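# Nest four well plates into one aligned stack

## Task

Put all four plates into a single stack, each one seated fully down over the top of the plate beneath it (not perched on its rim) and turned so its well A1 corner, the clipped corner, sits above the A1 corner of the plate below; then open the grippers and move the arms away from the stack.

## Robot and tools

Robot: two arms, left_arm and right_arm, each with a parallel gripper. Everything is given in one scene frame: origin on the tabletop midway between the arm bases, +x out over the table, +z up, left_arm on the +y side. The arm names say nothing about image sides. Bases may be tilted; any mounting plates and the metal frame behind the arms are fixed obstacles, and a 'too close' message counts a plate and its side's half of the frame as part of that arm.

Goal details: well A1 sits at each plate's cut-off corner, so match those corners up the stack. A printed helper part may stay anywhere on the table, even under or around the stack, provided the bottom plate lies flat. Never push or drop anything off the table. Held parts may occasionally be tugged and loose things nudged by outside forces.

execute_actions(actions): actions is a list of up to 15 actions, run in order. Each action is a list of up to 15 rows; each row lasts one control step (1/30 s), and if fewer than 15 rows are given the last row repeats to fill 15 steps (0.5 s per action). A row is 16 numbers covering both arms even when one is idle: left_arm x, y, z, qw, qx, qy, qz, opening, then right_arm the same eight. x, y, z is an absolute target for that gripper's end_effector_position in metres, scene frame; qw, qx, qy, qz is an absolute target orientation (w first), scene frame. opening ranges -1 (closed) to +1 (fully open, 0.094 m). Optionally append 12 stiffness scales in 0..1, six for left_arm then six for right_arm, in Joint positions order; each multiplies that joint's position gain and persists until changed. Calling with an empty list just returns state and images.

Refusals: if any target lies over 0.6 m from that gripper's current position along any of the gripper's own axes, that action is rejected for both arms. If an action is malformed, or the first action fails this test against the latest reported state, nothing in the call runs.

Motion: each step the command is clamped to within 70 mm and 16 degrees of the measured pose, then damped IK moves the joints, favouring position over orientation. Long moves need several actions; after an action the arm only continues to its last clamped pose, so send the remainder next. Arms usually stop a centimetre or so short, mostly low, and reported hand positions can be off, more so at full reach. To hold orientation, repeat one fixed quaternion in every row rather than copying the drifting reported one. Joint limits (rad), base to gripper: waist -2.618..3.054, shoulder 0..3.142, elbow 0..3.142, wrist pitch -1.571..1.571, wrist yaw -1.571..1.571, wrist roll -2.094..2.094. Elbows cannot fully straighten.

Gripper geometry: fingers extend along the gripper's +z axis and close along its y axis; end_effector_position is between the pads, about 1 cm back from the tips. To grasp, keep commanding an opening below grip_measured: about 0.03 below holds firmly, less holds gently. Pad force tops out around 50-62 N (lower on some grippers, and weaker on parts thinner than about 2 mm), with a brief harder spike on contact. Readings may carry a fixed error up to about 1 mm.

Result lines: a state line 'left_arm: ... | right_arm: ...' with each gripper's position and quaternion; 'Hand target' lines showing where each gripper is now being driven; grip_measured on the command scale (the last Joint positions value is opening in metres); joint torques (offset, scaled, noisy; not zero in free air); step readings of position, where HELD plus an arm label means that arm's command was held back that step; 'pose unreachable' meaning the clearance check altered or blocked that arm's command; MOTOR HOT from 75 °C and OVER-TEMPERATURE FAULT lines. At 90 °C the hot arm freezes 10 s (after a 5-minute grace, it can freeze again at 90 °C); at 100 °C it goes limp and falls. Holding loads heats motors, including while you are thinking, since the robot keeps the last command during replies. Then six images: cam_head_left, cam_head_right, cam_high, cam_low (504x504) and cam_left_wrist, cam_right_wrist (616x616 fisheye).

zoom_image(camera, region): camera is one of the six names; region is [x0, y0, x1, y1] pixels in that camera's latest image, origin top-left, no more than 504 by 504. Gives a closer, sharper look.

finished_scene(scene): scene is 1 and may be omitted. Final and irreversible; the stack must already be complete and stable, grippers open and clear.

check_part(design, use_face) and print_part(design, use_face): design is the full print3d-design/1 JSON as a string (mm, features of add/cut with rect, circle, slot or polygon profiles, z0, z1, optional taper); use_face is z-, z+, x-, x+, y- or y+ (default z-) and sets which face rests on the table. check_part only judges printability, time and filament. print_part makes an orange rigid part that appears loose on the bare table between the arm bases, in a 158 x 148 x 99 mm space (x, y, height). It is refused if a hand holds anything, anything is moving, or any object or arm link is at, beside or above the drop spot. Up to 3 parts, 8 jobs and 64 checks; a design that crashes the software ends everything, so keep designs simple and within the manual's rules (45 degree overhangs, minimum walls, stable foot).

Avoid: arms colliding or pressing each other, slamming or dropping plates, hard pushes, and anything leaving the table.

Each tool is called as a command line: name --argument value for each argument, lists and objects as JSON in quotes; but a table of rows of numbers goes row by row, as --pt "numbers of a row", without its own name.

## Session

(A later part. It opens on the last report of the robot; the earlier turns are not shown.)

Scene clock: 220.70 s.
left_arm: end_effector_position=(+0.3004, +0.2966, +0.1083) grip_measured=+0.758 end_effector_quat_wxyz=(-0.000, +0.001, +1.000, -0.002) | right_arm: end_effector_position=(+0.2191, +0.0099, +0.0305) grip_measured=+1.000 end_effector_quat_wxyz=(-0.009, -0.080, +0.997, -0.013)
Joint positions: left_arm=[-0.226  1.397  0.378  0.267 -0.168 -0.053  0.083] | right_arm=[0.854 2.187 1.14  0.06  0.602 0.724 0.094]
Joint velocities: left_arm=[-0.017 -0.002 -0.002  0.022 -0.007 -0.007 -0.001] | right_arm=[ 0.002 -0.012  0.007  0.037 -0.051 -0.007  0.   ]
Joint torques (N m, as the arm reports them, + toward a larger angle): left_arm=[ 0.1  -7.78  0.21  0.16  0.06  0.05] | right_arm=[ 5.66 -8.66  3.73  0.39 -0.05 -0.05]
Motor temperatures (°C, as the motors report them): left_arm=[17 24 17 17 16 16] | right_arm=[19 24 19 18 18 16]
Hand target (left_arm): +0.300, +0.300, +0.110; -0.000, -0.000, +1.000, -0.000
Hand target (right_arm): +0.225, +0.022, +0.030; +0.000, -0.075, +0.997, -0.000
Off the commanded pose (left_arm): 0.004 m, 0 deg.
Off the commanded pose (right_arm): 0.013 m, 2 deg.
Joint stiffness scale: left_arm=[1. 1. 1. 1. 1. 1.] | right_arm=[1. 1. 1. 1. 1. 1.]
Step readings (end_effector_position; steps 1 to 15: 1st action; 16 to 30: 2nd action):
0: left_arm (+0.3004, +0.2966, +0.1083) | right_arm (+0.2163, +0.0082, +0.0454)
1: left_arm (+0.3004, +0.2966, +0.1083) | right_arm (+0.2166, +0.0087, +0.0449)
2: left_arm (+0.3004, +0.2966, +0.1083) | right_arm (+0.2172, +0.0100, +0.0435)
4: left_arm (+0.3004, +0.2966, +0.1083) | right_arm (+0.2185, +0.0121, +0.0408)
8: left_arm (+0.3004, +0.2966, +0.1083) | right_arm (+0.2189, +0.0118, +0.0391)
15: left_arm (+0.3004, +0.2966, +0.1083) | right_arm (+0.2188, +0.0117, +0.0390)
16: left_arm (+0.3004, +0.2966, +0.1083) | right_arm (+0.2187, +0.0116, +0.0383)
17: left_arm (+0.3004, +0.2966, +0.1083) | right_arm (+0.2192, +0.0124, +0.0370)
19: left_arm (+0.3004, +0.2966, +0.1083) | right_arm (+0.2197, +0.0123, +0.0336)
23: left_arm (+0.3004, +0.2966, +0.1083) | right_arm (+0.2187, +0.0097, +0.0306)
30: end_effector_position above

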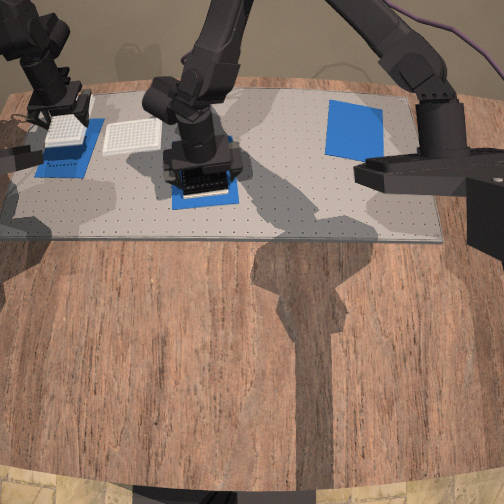

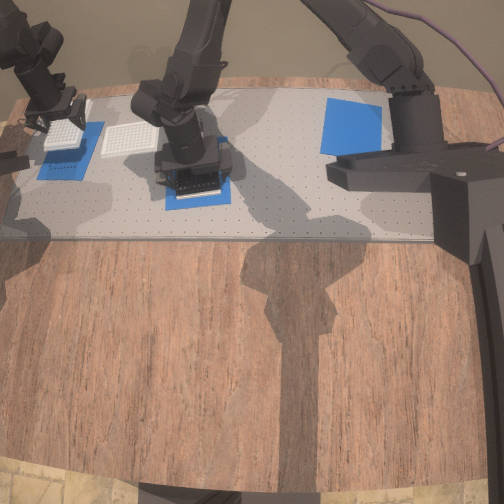

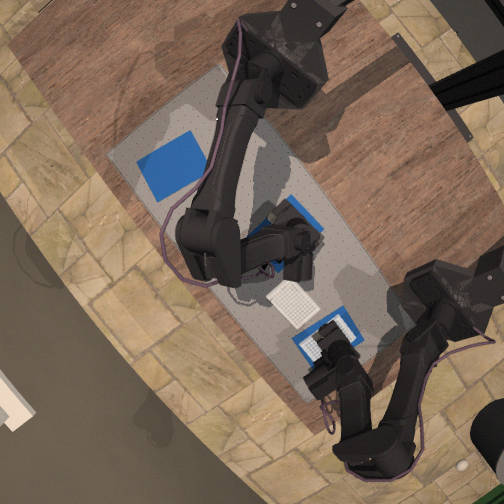

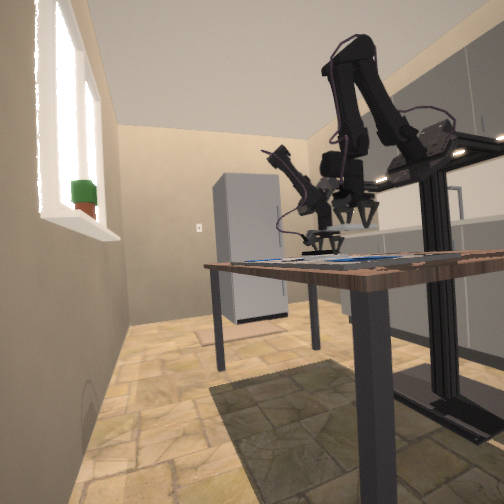

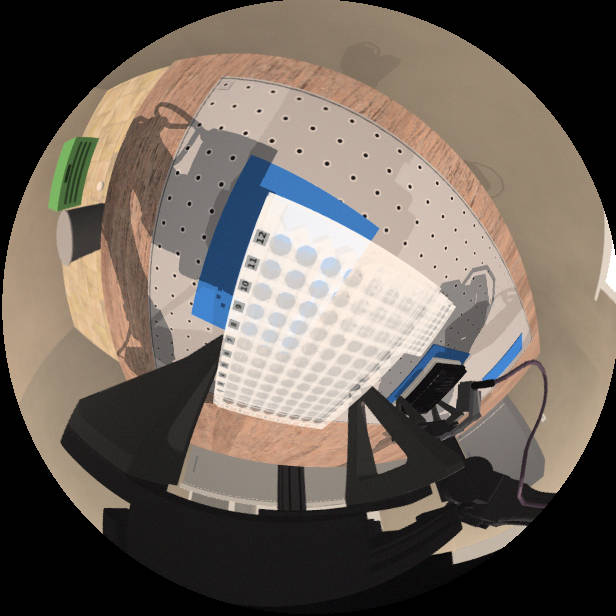

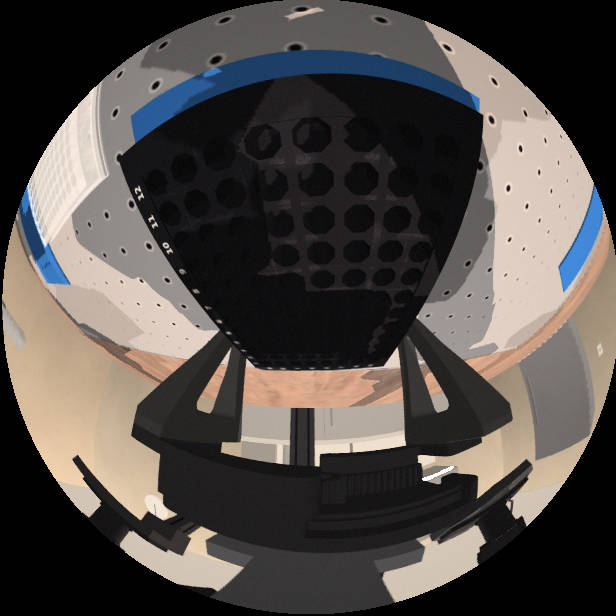

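execute_actions --actions '[[[0.3,0.3,0.11,0,0,1,0,0.72,0.226,0.025,0.024,0,-0.075,1,0,1]],[[0.3,0.3,0.11,0,0,1,0,0.72,0.226,0.025,0.019,0,-0.075,1,0,1]],[[0.3,0.3,0.11,0,0,1,0,0.72,0.226,0.025,0.019,0,-0.075,1,0,0.8]],[[0.3,0.3,0.11,0,0,1,0,0.72,0.226,0.025,0.019,0,-0.075,1,0,1]]]'

zoom_image --camera "cam_head_left" --region '[160,150,250,215]'

zoom_image --camera "cam_left_wrist" --region '[380,330,490,440]'

Scene clock: 228.50 s.
left_arm: end_effector_position=(+0.3004, +0.2966, +0.1083) grip_measured=+0.758 end_effector_quat_wxyz=(-0.000, +0.001, +1.000, -0.002) | right_arm: end_effector_position=(+0.2208, +0.0164, +0.0255) grip_measured=+1.000 end_effector_quat_wxyz=(-0.009, -0.083, +0.996, -0.008)
Joint positions: left_arm=[-0.226  1.397  0.378  0.267 -0.168 -0.053  0.083] | right_arm=[0.851 2.209 1.171 0.061 0.594 0.709 0.094]
Joint velocities: left_arm=[-0.002  0.002 -0.002  0.125  0.037 -0.022  0.   ] | right_arm=[ 0.002 -0.002 -0.007  0.037 -0.022 -0.051  0.   ]
Joint torques (N m, as the arm reports them, + toward a larger angle): left_arm=[ 0.1  -7.77  0.21  0.16  0.06  0.05] | right_arm=[ 5.04 -7.16  4.33  0.49 -0.02 -0.03]
Motor temperatures (°C, as the motors report them): left_arm=[17 24 17 17 16 16] | right_arm=[19 24 19 18 18 16]
Hand target (left_arm): +0.300, +0.300, +0.110; -0.000, -0.000, +1.000, -0.000
Hand target (right_arm): +0.226, +0.025, +0.020; +0.000, -0.075, +0.997, -0.000
Off the commanded pose (left_arm): 0.004 m, 0 deg.
Off the commanded pose (right_arm): 0.012 m, 2 deg.
Joint stiffness scale: left_arm=[1. 1. 1. 1. 1. 1.] | right_arm=[1. 1. 1. 1. 1. 1.]
Step readings (end_effector_position; steps 1 to 15: 1st action; 16 to 30: 2nd action; 31 to 45: 3rd action; 46 to 60: 4th action):
0: left_arm (+0.3004, +0.2966, +0.1083) | right_arm (+0.2191, +0.0100, +0.0305)
1: left_arm (+0.3004, +0.2966, +0.1083) | right_arm (+0.2194, +0.0107, +0.0300)
2: left_arm (+0.3004, +0.2966, +0.1083) | right_arm (+0.2198, +0.0121, +0.0289)
4: left_arm (+0.3004, +0.2966, +0.1083) | right_arm (+0.2205, +0.0145, +0.0269)
8: left_arm (+0.3004, +0.2966, +0.1083) | right_arm (+0.2205, +0.0145, +0.0268)
15: left_arm (+0.3004, +0.2966, +0.1083) | right_arm (+0.2205, +0.0145, +0.0268)
16: left_arm (+0.3004, +0.2966, +0.1083) | right_arm (+0.2202, +0.0144, +0.0266)
17: left_arm (+0.3004, +0.2966, +0.1083) | right_arm (+0.2204, +0.0146, +0.0263)
19: left_arm (+0.3004, +0.2966, +0.1083) | right_arm (+0.2208, +0.0149, +0.0261)
23: left_arm (+0.3004, +0.2966, +0.1083) | right_arm (+0.2207, +0.0148, +0.0261)
30: left_arm (+0.3004, +0.2966, +0.1083) | right_arm (+0.2207, +0.0148, +0.0261)
31: left_arm (+0.3004, +0.2966, +0.1083) | right_arm (+0.2206, +0.0152, +0.0261)
32: left_arm (+0.3004, +0.2966, +0.1083) | right_arm (+0.2206, +0.0172, +0.0260)
34: left_arm (+0.3004, +0.2966, +0.1083) | right_arm (+0.2205, +0.0179, +0.0258)
38: left_arm (+0.3004, +0.2966, +0.1083) | right_arm (+0.2205, +0.0179, +0.0258)
45: left_arm (+0.3004, +0.2966, +0.1083) | right_arm (+0.2205, +0.0179, +0.0258)
46: left_arm (+0.3004, +0.2966, +0.1083) | right_arm (+0.2205, +0.0179, +0.0258)
47: left_arm (+0.3004, +0.2966, +0.1083) | right_arm (+0.2207, +0.0171, +0.0256)
49: left_arm (+0.3004, +0.2966, +0.1083) | right_arm (+0.2207, +0.0164, +0.0255)
53: left_arm (+0.3004, +0.2966, +0.1083) | right_arm (+0.2208, +0.0164, +0.0255)
60: end_effector_position above

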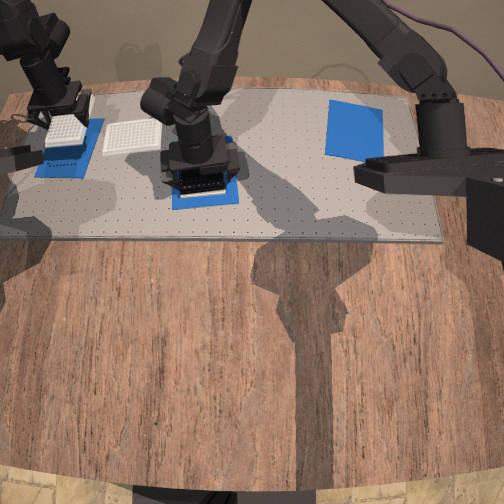

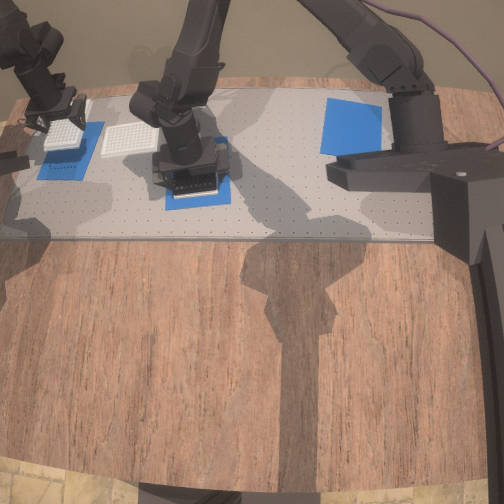

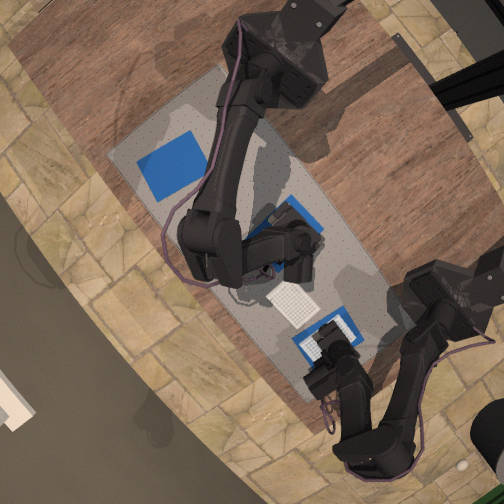

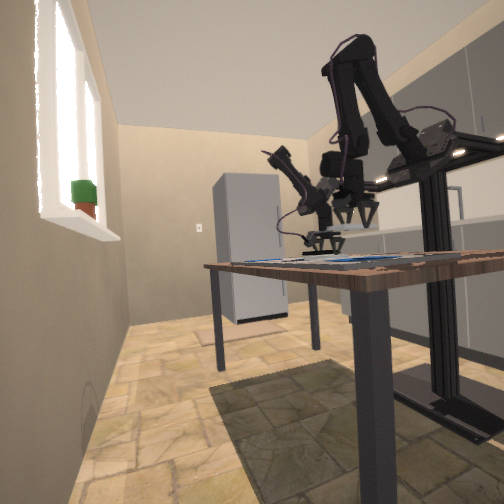

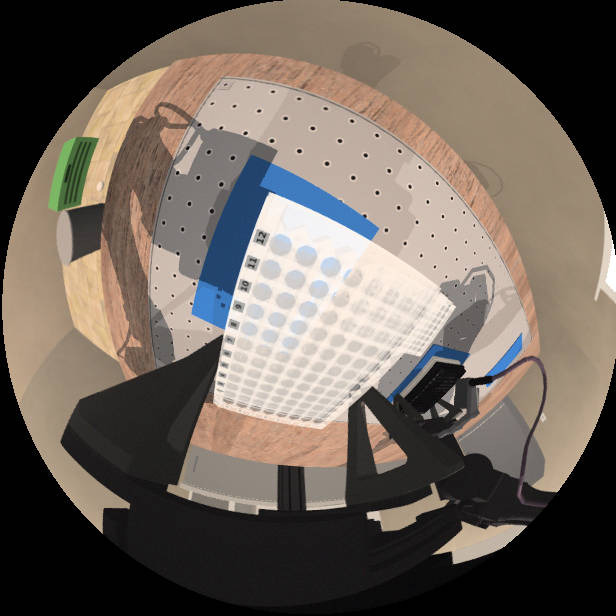

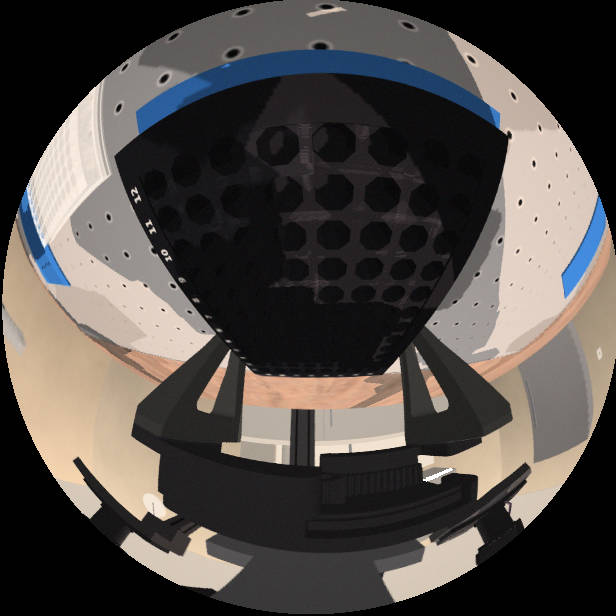

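Region (160, 150, 250, 215) of cam_head_left's 504x504 image, scaled by 5.600, with more detail than that image has.

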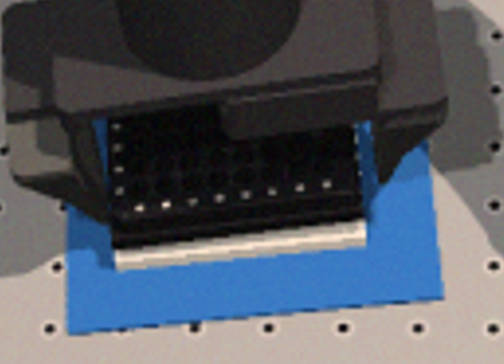

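Region (380, 330, 490, 440) of cam_left_wrist's 616x616 image, scaled by 4.582, with more detail than that image has.

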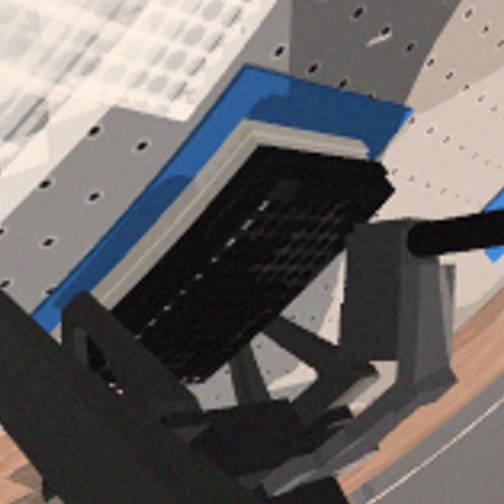

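execute_actions --actions '[[[0.3,0.3,0.11,0,0,1,0,0.72,0.224,0.021,0.032,0,-0.075,1,0,1]],[[0.3,0.3,0.11,0,0,1,0,0.72,0.222,0.019,0.045,0,-0.075,1,0,1]],[[0.3,0.3,0.11,0,0,1,0,0.72,0.222,0.018,0.065,0,-0.075,1,0,1]],[[0.28,0.2,0.11,0,-0.04,1,0,0.72,0.25,-0.1,0.13,0,0,1,0,1]],[[0.25,0.1,0.1,0,-0.075,1,0,0.72,0.3,-0.27,0.15,0,0,1,0,1]]]'

zoom_image --camera "cam_head_left" --region '[170,125,245,210]'

zoom_image --camera "cam_right_wrist" --region '[100,240,220,350]'

Scene clock: 238.00 s.
left_arm: end_effector_position=(+0.2458, +0.1022, +0.0995) grip_measured=+0.758 end_effector_quat_wxyz=(-0.002, -0.059, +0.998, -0.012) | right_arm: end_effector_position=(+0.3161, -0.2814, +0.1525) grip_measured=+1.000 end_effector_quat_wxyz=(+0.042, +0.043, +0.997, -0.047)
Joint positions: left_arm=[-0.969  1.915  0.656  0.256 -0.639 -0.789  0.083] | right_arm=[0.011 1.096 0.373 0.042 0.126 0.292 0.094]
Joint velocities: left_arm=[ 0.002  0.007  0.066 -0.183 -0.183 -0.242  0.001] | right_arm=[-0.222 -0.017 -0.012 -0.227 -0.725 -0.564  0.   ]
Joint torques (N m, as the arm reports them, + toward a larger angle): left_arm=[-4.67 -6.68  2.35  0.01 -0.13 -0.06] | right_arm=[-0.68 -6.68  1.52  0.33  0.04 -0.02]
Motor temperatures (°C, as the motors report them): left_arm=[17 24 17 17 16 16] | right_arm=[20 24 19 18 18 16]
Hand target (left_arm): +0.252, +0.102, +0.100; +0.006, -0.071, +0.997, +0.001
Hand target (right_arm): +0.300, -0.270, +0.152; +0.008, +0.006, +1.000, -0.003
Off the commanded pose (left_arm): 0.005 m, 2 deg.
Off the commanded pose (right_arm): 0.020 m, 9 deg.
Joint stiffness scale: left_arm=[1. 1. 1. 1. 1. 1.] | right_arm=[1. 1. 1. 1. 1. 1.]
Step readings (end_effector_position; steps 1 to 15: 1st action; 16 to 30: 2nd action; 31 to 45: 3rd action; 46 to 60: 4th action; 61 to 75: 5th action):
0: left_arm (+0.3004, +0.2966, +0.1083) | right_arm (+0.2208, +0.0164, +0.0255)
1: left_arm (+0.3004, +0.2966, +0.1083) | right_arm (+0.2212, +0.0163, +0.0259)
2: left_arm (+0.3004, +0.2966, +0.1083) | right_arm (+0.2215, +0.0163, +0.0264)
4: left_arm (+0.3004, +0.2966, +0.1083) | right_arm (+0.2215, +0.0160, +0.0265)
8: left_arm (+0.3004, +0.2966, +0.1083) | right_arm (+0.2215, +0.0160, +0.0265)
15: left_arm (+0.3004, +0.2966, +0.1083) | right_arm (+0.2215, +0.0160, +0.0265)
16: left_arm (+0.3004, +0.2966, +0.1083) | right_arm (+0.2213, +0.0155, +0.0275)
17: left_arm (+0.3004, +0.2966, +0.1083) | right_arm (+0.2210, +0.0144, +0.0294)
19: left_arm (+0.3004, +0.2966, +0.1083) | right_arm (+0.2221, +0.0136, +0.0325)
23: left_arm (+0.3004, +0.2966, +0.1083) | right_arm (+0.2254, +0.0154, +0.0352)
30: left_arm (+0.3004, +0.2966, +0.1083) | right_arm (+0.2258, +0.0154, +0.0354)
31: left_arm (+0.3004, +0.2966, +0.1083) | right_arm (+0.2258, +0.0151, +0.0369)
32: left_arm (+0.3004, +0.2966, +0.1083) | right_arm (+0.2251, +0.0135, +0.0402)
34: left_arm (+0.3004, +0.2966, +0.1083) | right_arm (+0.2250, +0.0140, +0.0482)
38: left_arm (+0.3004, +0.2966, +0.1083) | right_arm (+0.2280, +0.0209, +0.0568)
45: left_arm (+0.3004, +0.2966, +0.1083) | right_arm (+0.2282, +0.0204, +0.0573)
46: left_arm (+0.3003, +0.2926, +0.1088) | right_arm (+0.2285, +0.0172, +0.0596)
47: left_arm (+0.2992, +0.2765, +0.1101) | right_arm (+0.2271, +0.0044, +0.0665)
49: left_arm (+0.2892, +0.2301, +0.1151) | right_arm (+0.2290, -0.0303, +0.0817)
53: left_arm (+0.2636, +0.1931, +0.1146) | right_arm (+0.2443, -0.0939, +0.1116)
60: left_arm (+0.2721, +0.2051, +0.1110) | right_arm (+0.2578, -0.0987, +0.1277)
61: left_arm (+0.2726, +0.2019, +0.1109) | right_arm (+0.2583, -0.1021, +0.1276)
62: left_arm (+0.2699, +0.1885, +0.1106) | right_arm (+0.2618, -0.1156, +0.1285)
64: left_arm (+0.2559, +0.1488, +0.1106) | right_arm (+0.2745, -0.1594, +0.1298)
68: left_arm (+0.2375, +0.0984, +0.1034) | right_arm (+0.3012, -0.2488, +0.1405)
75: end_effector_position above

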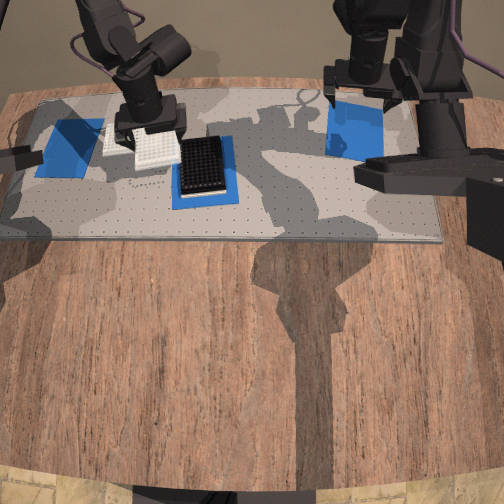

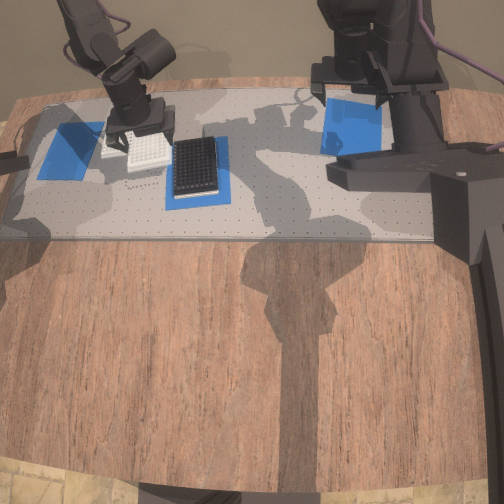

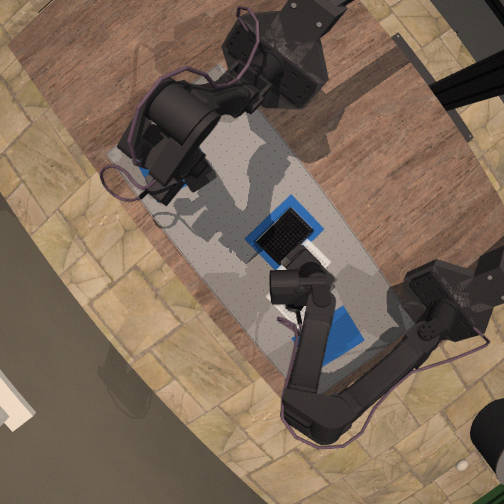

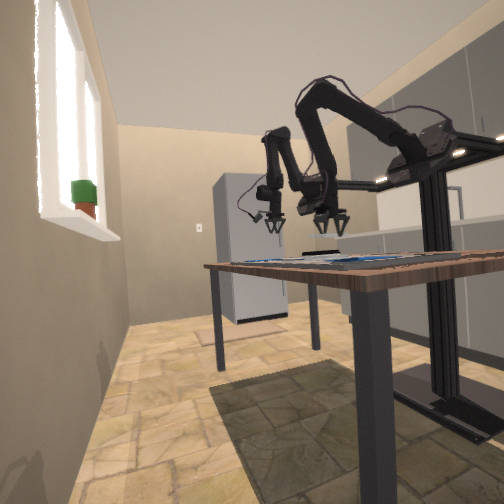

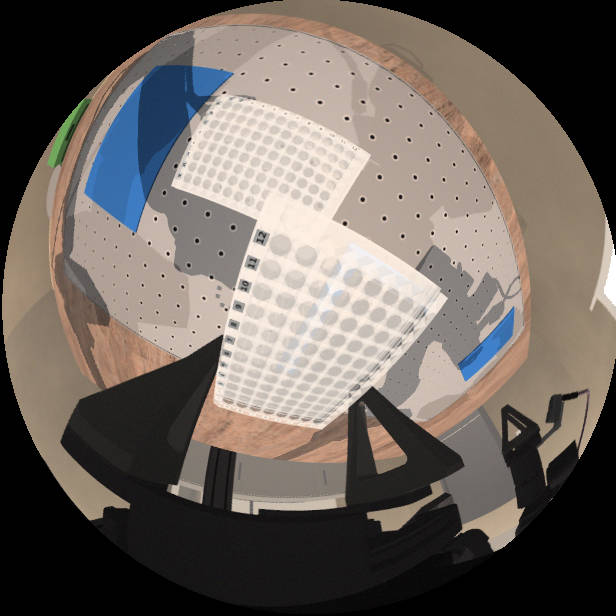

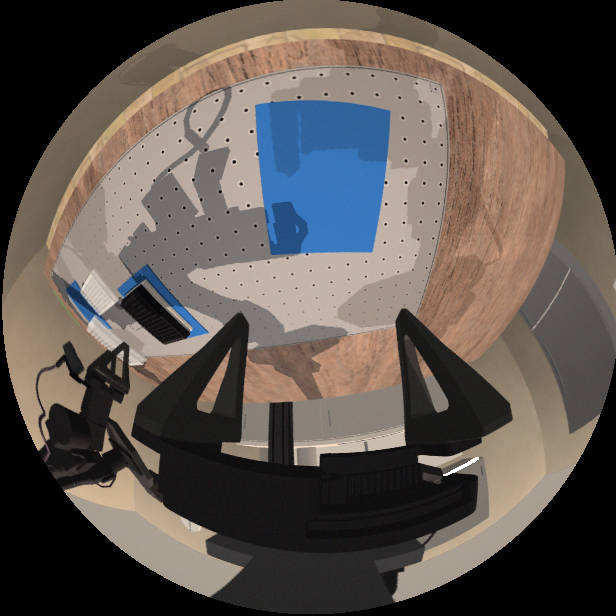

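Region (170, 125, 245, 210) of cam_head_left's 504x504 image, scaled by 5.929, with more detail than that image has; it fills the left 445 columns of this view, and the rest is white.

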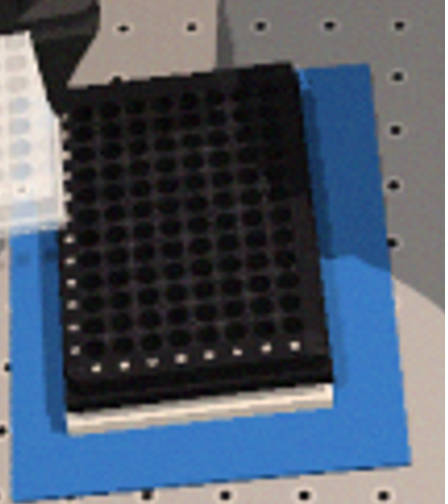

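Region (100, 240, 220, 350) of cam_right_wrist's 616x616 image, scaled by 4.200, with more detail than that image has; it fills the top 462 rows of this view, and the rest is white.

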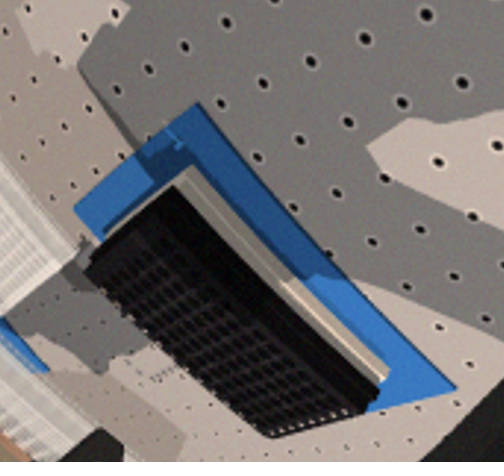

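execute_actions --actions '[[[0.245,0.022,0.085,0,-0.075,1,0,0.72,0.25,-0.2,0.08,0,0,1,0,1]],[[0.245,0.022,0.07,0,-0.075,1,0,0.72,0.2,-0.17,0.05,0,0,1,0,1]]]'

zoom_image --camera "cam_low" --region '[290,230,350,270]'

zoom_image --camera "cam_right_wrist" --region '[40,180,240,380]'

zoom_image --camera "cam_head_left" --region '[160,140,250,215]'

Scene clock: 245.73 s.
left_arm: end_effector_position=(+0.2378, +0.0327, +0.0679) grip_measured=+0.758 end_effector_quat_wxyz=(-0.008, -0.073, +0.997, +0.010) | right_arm: end_effector_position=(+0.1906, -0.1771, +0.0526) grip_measured=+1.000 end_effector_quat_wxyz=(-0.024, -0.009, +1.000, -0.007)
Joint positions: left_arm=[-1.057  2.203  1.003  0.086 -0.704 -0.944  0.083] | right_arm=[0.512 1.961 0.382 0.72  0.362 0.565 0.094]
Joint velocities: left_arm=[ 0.012 -0.012 -0.002 -0.11  -0.051 -0.066 -0.   ] | right_arm=[-0.022 -0.012 -0.022  0.242  0.081 -0.007  0.   ]
Joint torques (N m, as the arm reports them, + toward a larger angle): left_arm=[-6.73 -8.    2.9   0.14 -0.02  0.05] | right_arm=[ 2.98 -4.41 -1.25  0.39  0.06  0.07]
Motor temperatures (°C, as the motors report them): left_arm=[17 24 17 17 16 16] | right_arm=[19 23 19 18 18 16]
Hand target (left_arm): +0.245, +0.022, +0.070; -0.000, -0.075, +0.997, -0.000
Hand target (right_arm): +0.199, -0.170, +0.050; -0.001, -0.000, +1.000, -0.001
Off the commanded pose (left_arm): 0.013 m, 1 deg.
Off the commanded pose (right_arm): 0.012 m, 3 deg.
Joint stiffness scale: left_arm=[1. 1. 1. 1. 1. 1.] | right_arm=[1. 1. 1. 1. 1. 1.]
Step readings (end_effector_position; steps 1 to 15: 1st action; 16 to 30: 2nd action):
0: left_arm (+0.2454, +0.1067, +0.0995) | right_arm (+0.3055, -0.2664, +0.1510)
1: left_arm (+0.2457, +0.1035, +0.0984) | right_arm (+0.3040, -0.2631, +0.1483)
2: left_arm (+0.2462, +0.0924, +0.0947) | right_arm (+0.2988, -0.2495, +0.1425)
4: left_arm (+0.2467, +0.0560, +0.0881) | right_arm (+0.2743, -0.2199, +0.1279)
8: left_arm (+0.2463, +0.0181, +0.0840) | right_arm (+0.2222, -0.2049, +0.0974)
15: left_arm (+0.2426, +0.0255, +0.0832) | right_arm (+0.2327, -0.2071, +0.0844)
16: left_arm (+0.2421, +0.0261, +0.0819) | right_arm (+0.2328, -0.2042, +0.0817)
17: left_arm (+0.2421, +0.0258, +0.0796) | right_arm (+0.2266, -0.1946, +0.0761)
19: left_arm (+0.2410, +0.0275, +0.0737) | right_arm (+0.1985, -0.1791, +0.0658)
23: left_arm (+0.2379, +0.0327, +0.0679) | right_arm (+0.1688, -0.1831, +0.0556)
30: end_effector_position above

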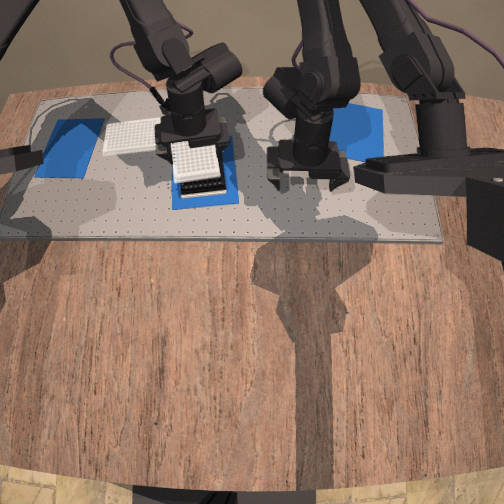

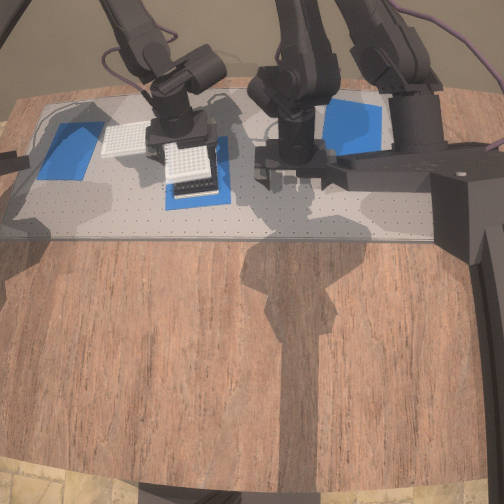

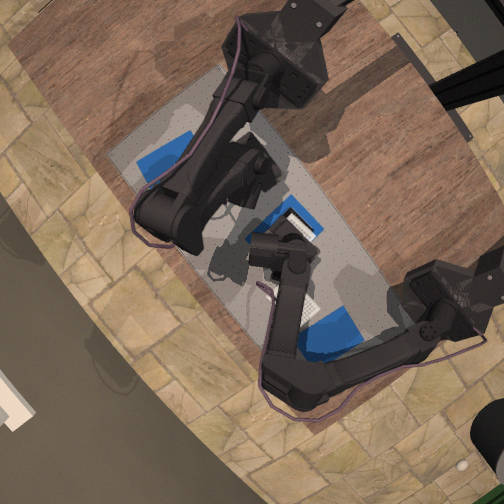

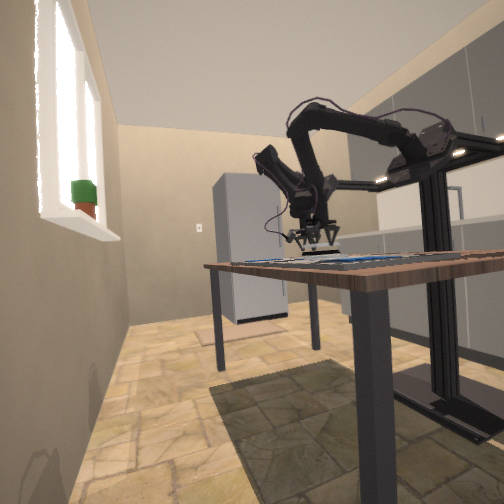

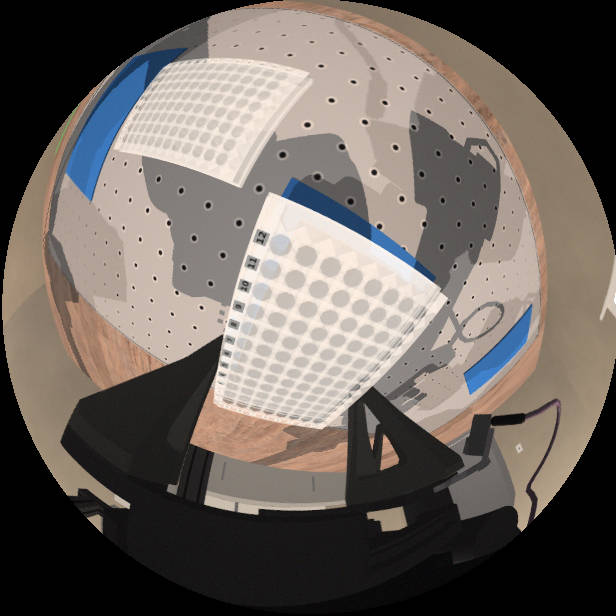

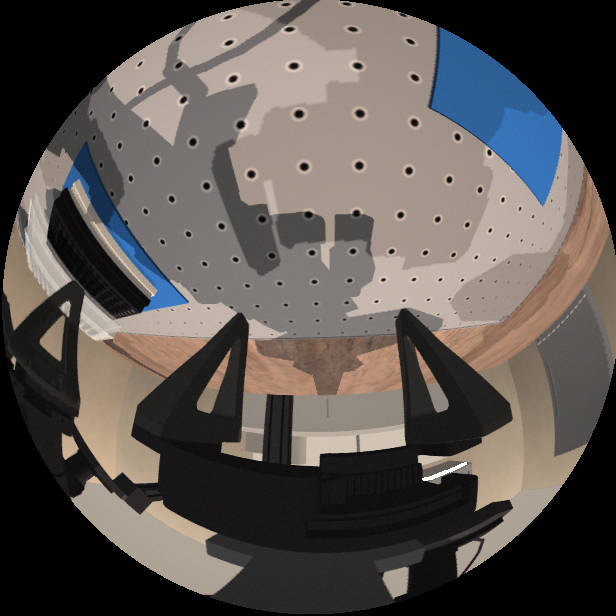

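Region (290, 230, 350, 270) of cam_low's 504x504 image, scaled by 8.400, with more detail than that image has.

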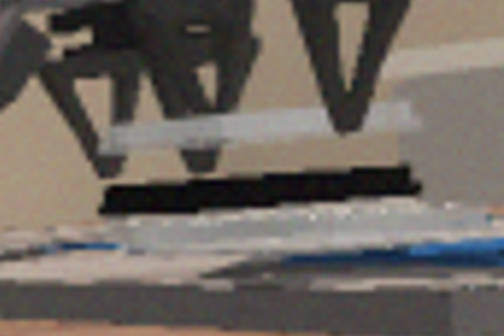

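Region (40, 180, 240, 380) of cam_right_wrist's 616x616 image, scaled by 2.520, with more detail than that image has.

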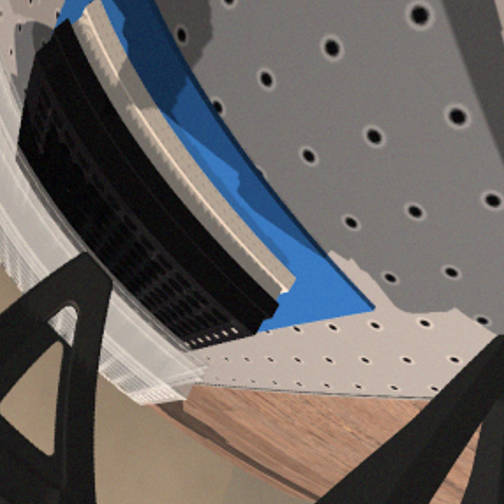

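Region (160, 140, 250, 215) of cam_head_left's 504x504 image, scaled by 5.600, with more detail than that image has.

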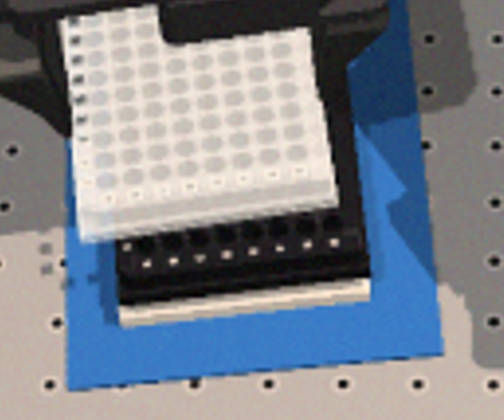

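execute_actions --actions '[[[0.245,0.01,0.066,0,-0.075,1,0,0.72,0.2,-0.17,0.05,0,0,1,0,1]],[[0.246,0.008,0.058,0,-0.075,1,0,0.72,0.2,-0.17,0.05,0,0,1,0,1]]]'

zoom_image --camera "cam_right_wrist" --region '[0,160,200,360]'

zoom_image --camera "cam_head_left" --region '[160,140,250,215]'

zoom_image --camera "cam_low" --region '[290,230,350,270]'

Scene clock: 253.07 s.
left_arm: end_effector_position=(+0.2396, +0.0175, +0.0567) grip_measured=+0.758 end_effector_quat_wxyz=(-0.007, -0.073, +0.997, +0.008) | right_arm: end_effector_position=(+0.1993, -0.1740, +0.0523) grip_measured=+1.000 end_effector_quat_wxyz=(-0.006, -0.000, +1.000, -0.002)
Joint positions: left_arm=[-1.057  2.266  1.081  0.076 -0.704 -0.941  0.083] | right_arm=[0.512 1.961 0.382 0.758 0.374 0.569 0.094]
Joint velocities: left_arm=[-0.002  0.002 -0.007  0.095 -0.007  0.037  0.   ] | right_arm=[ 0.002 -0.007  0.002 -0.007  0.051 -0.007  0.   ]
Joint torques (N m, as the arm reports them, + toward a larger angle): left_arm=[-6.82 -8.03  2.98  0.13 -0.02  0.06] | right_arm=[ 2.93 -4.53 -1.44  0.49  0.07  0.07]
Motor temperatures (°C, as the motors report them): left_arm=[18 24 17 17 16 16] | right_arm=[19 23 19 18 18 16]
Hand target (left_arm): +0.246, +0.008, +0.058; -0.000, -0.075, +0.997, -0.000
Hand target (right_arm): +0.200, -0.170, +0.050; -0.000, -0.000, +1.000, -0.000
Off the commanded pose (left_arm): 0.012 m, 1 deg.
Off the commanded pose (right_arm): 0.005 m, 1 deg.
Joint stiffness scale: left_arm=[1. 1. 1. 1. 1. 1.] | right_arm=[1. 1. 1. 1. 1. 1.]
Step readings (end_effector_position; steps 1 to 15: 1st action; 16 to 30: 2nd action):
0: left_arm (+0.2378, +0.0327, +0.0679) | right_arm (+0.1981, -0.1748, +0.0523)
1: left_arm (+0.2381, +0.0320, +0.0673) | right_arm (+0.1981, -0.1748, +0.0523)
2: left_arm (+0.2392, +0.0291, +0.0657) | right_arm (+0.1983, -0.1747, +0.0523)
4: left_arm (+0.2417, +0.0232, +0.0630) | right_arm (+0.1986, -0.1745, +0.0523)
8: left_arm (+0.2436, +0.0205, +0.0622) | right_arm (+0.1990, -0.1742, +0.0523)
15: left_arm (+0.2436, +0.0205, +0.0622) | right_arm (+0.1991, -0.1741, +0.0523)
16: left_arm (+0.2436, +0.0200, +0.0618) | right_arm (+0.1991, -0.1741, +0.0523)
17: left_arm (+0.2435, +0.0187, +0.0607) | right_arm (+0.1991, -0.1741, +0.0523)
19: left_arm (+0.2425, +0.0170, +0.0585) | right_arm (+0.1992, -0.1741, +0.0523)
23: left_arm (+0.2398, +0.0175, +0.0568) | right_arm (+0.1992, -0.1741, +0.0523)
30: end_effector_position above

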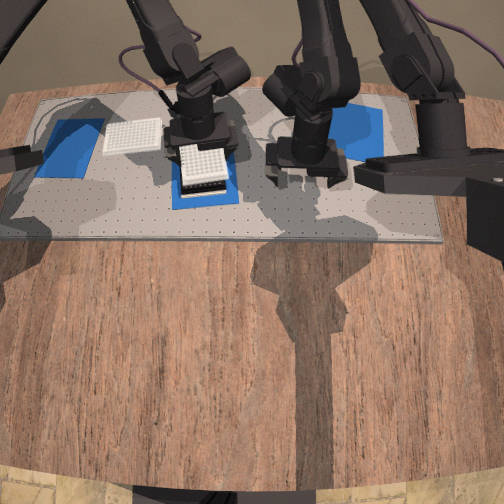

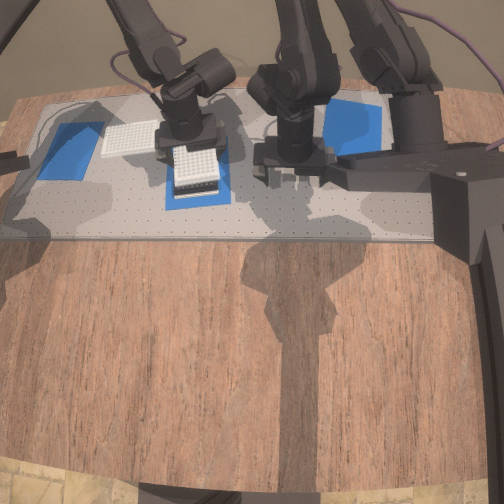

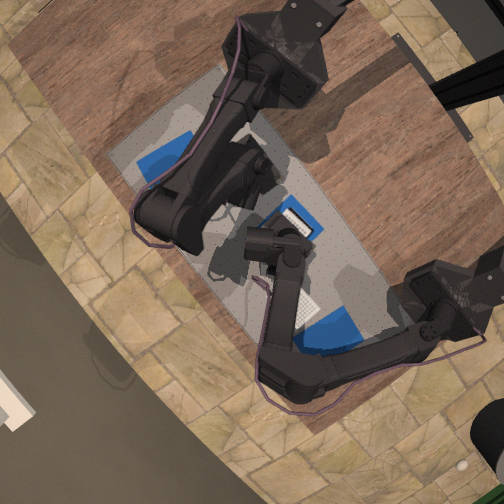

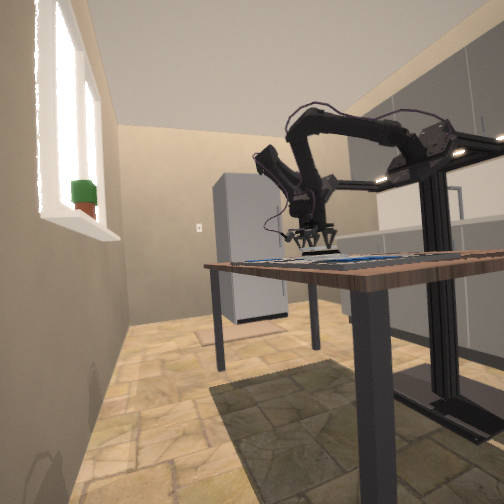

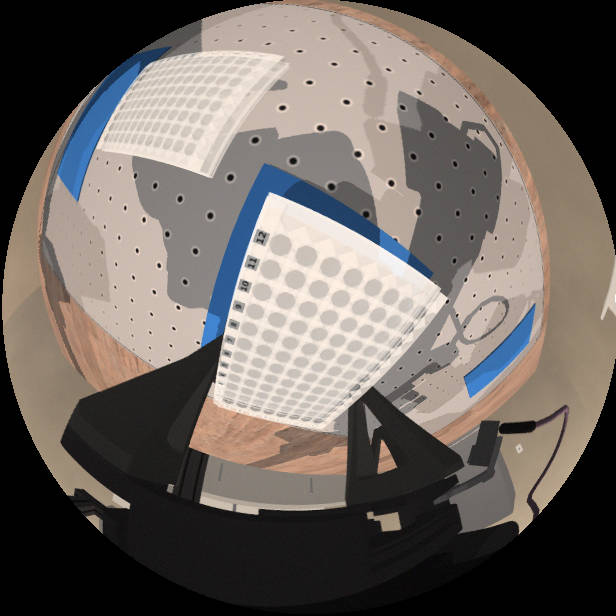

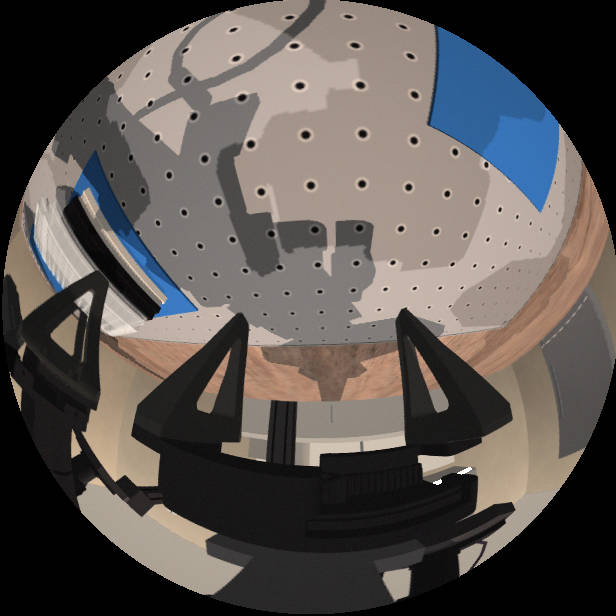

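Region (0, 160, 200, 360) of cam_right_wrist's 616x616 image, scaled by 2.520, with more detail than that image has.

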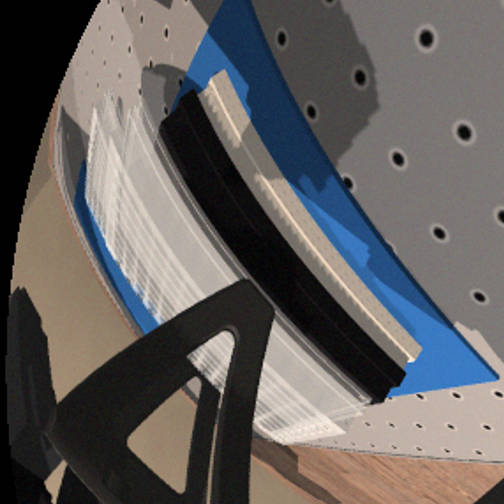

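Region (160, 140, 250, 215) of cam_head_left's 504x504 image, scaled by 5.600, with more detail than that image has.

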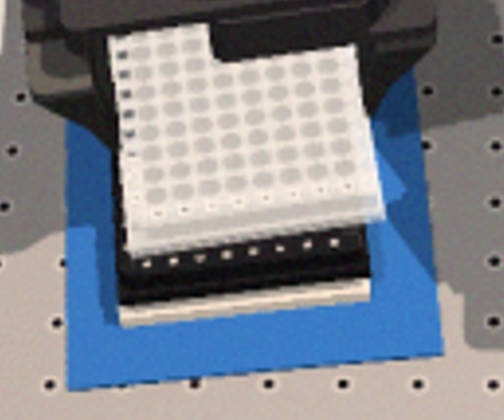

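Region (290, 230, 350, 270) of cam_low's 504x504 image, scaled by 8.400, with more detail than that image has.

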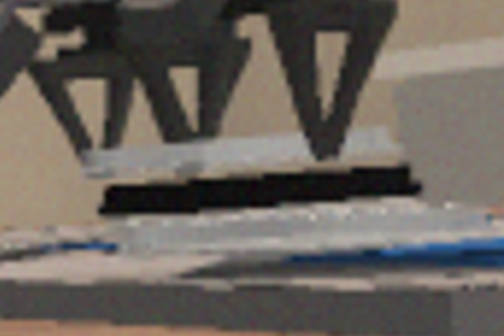

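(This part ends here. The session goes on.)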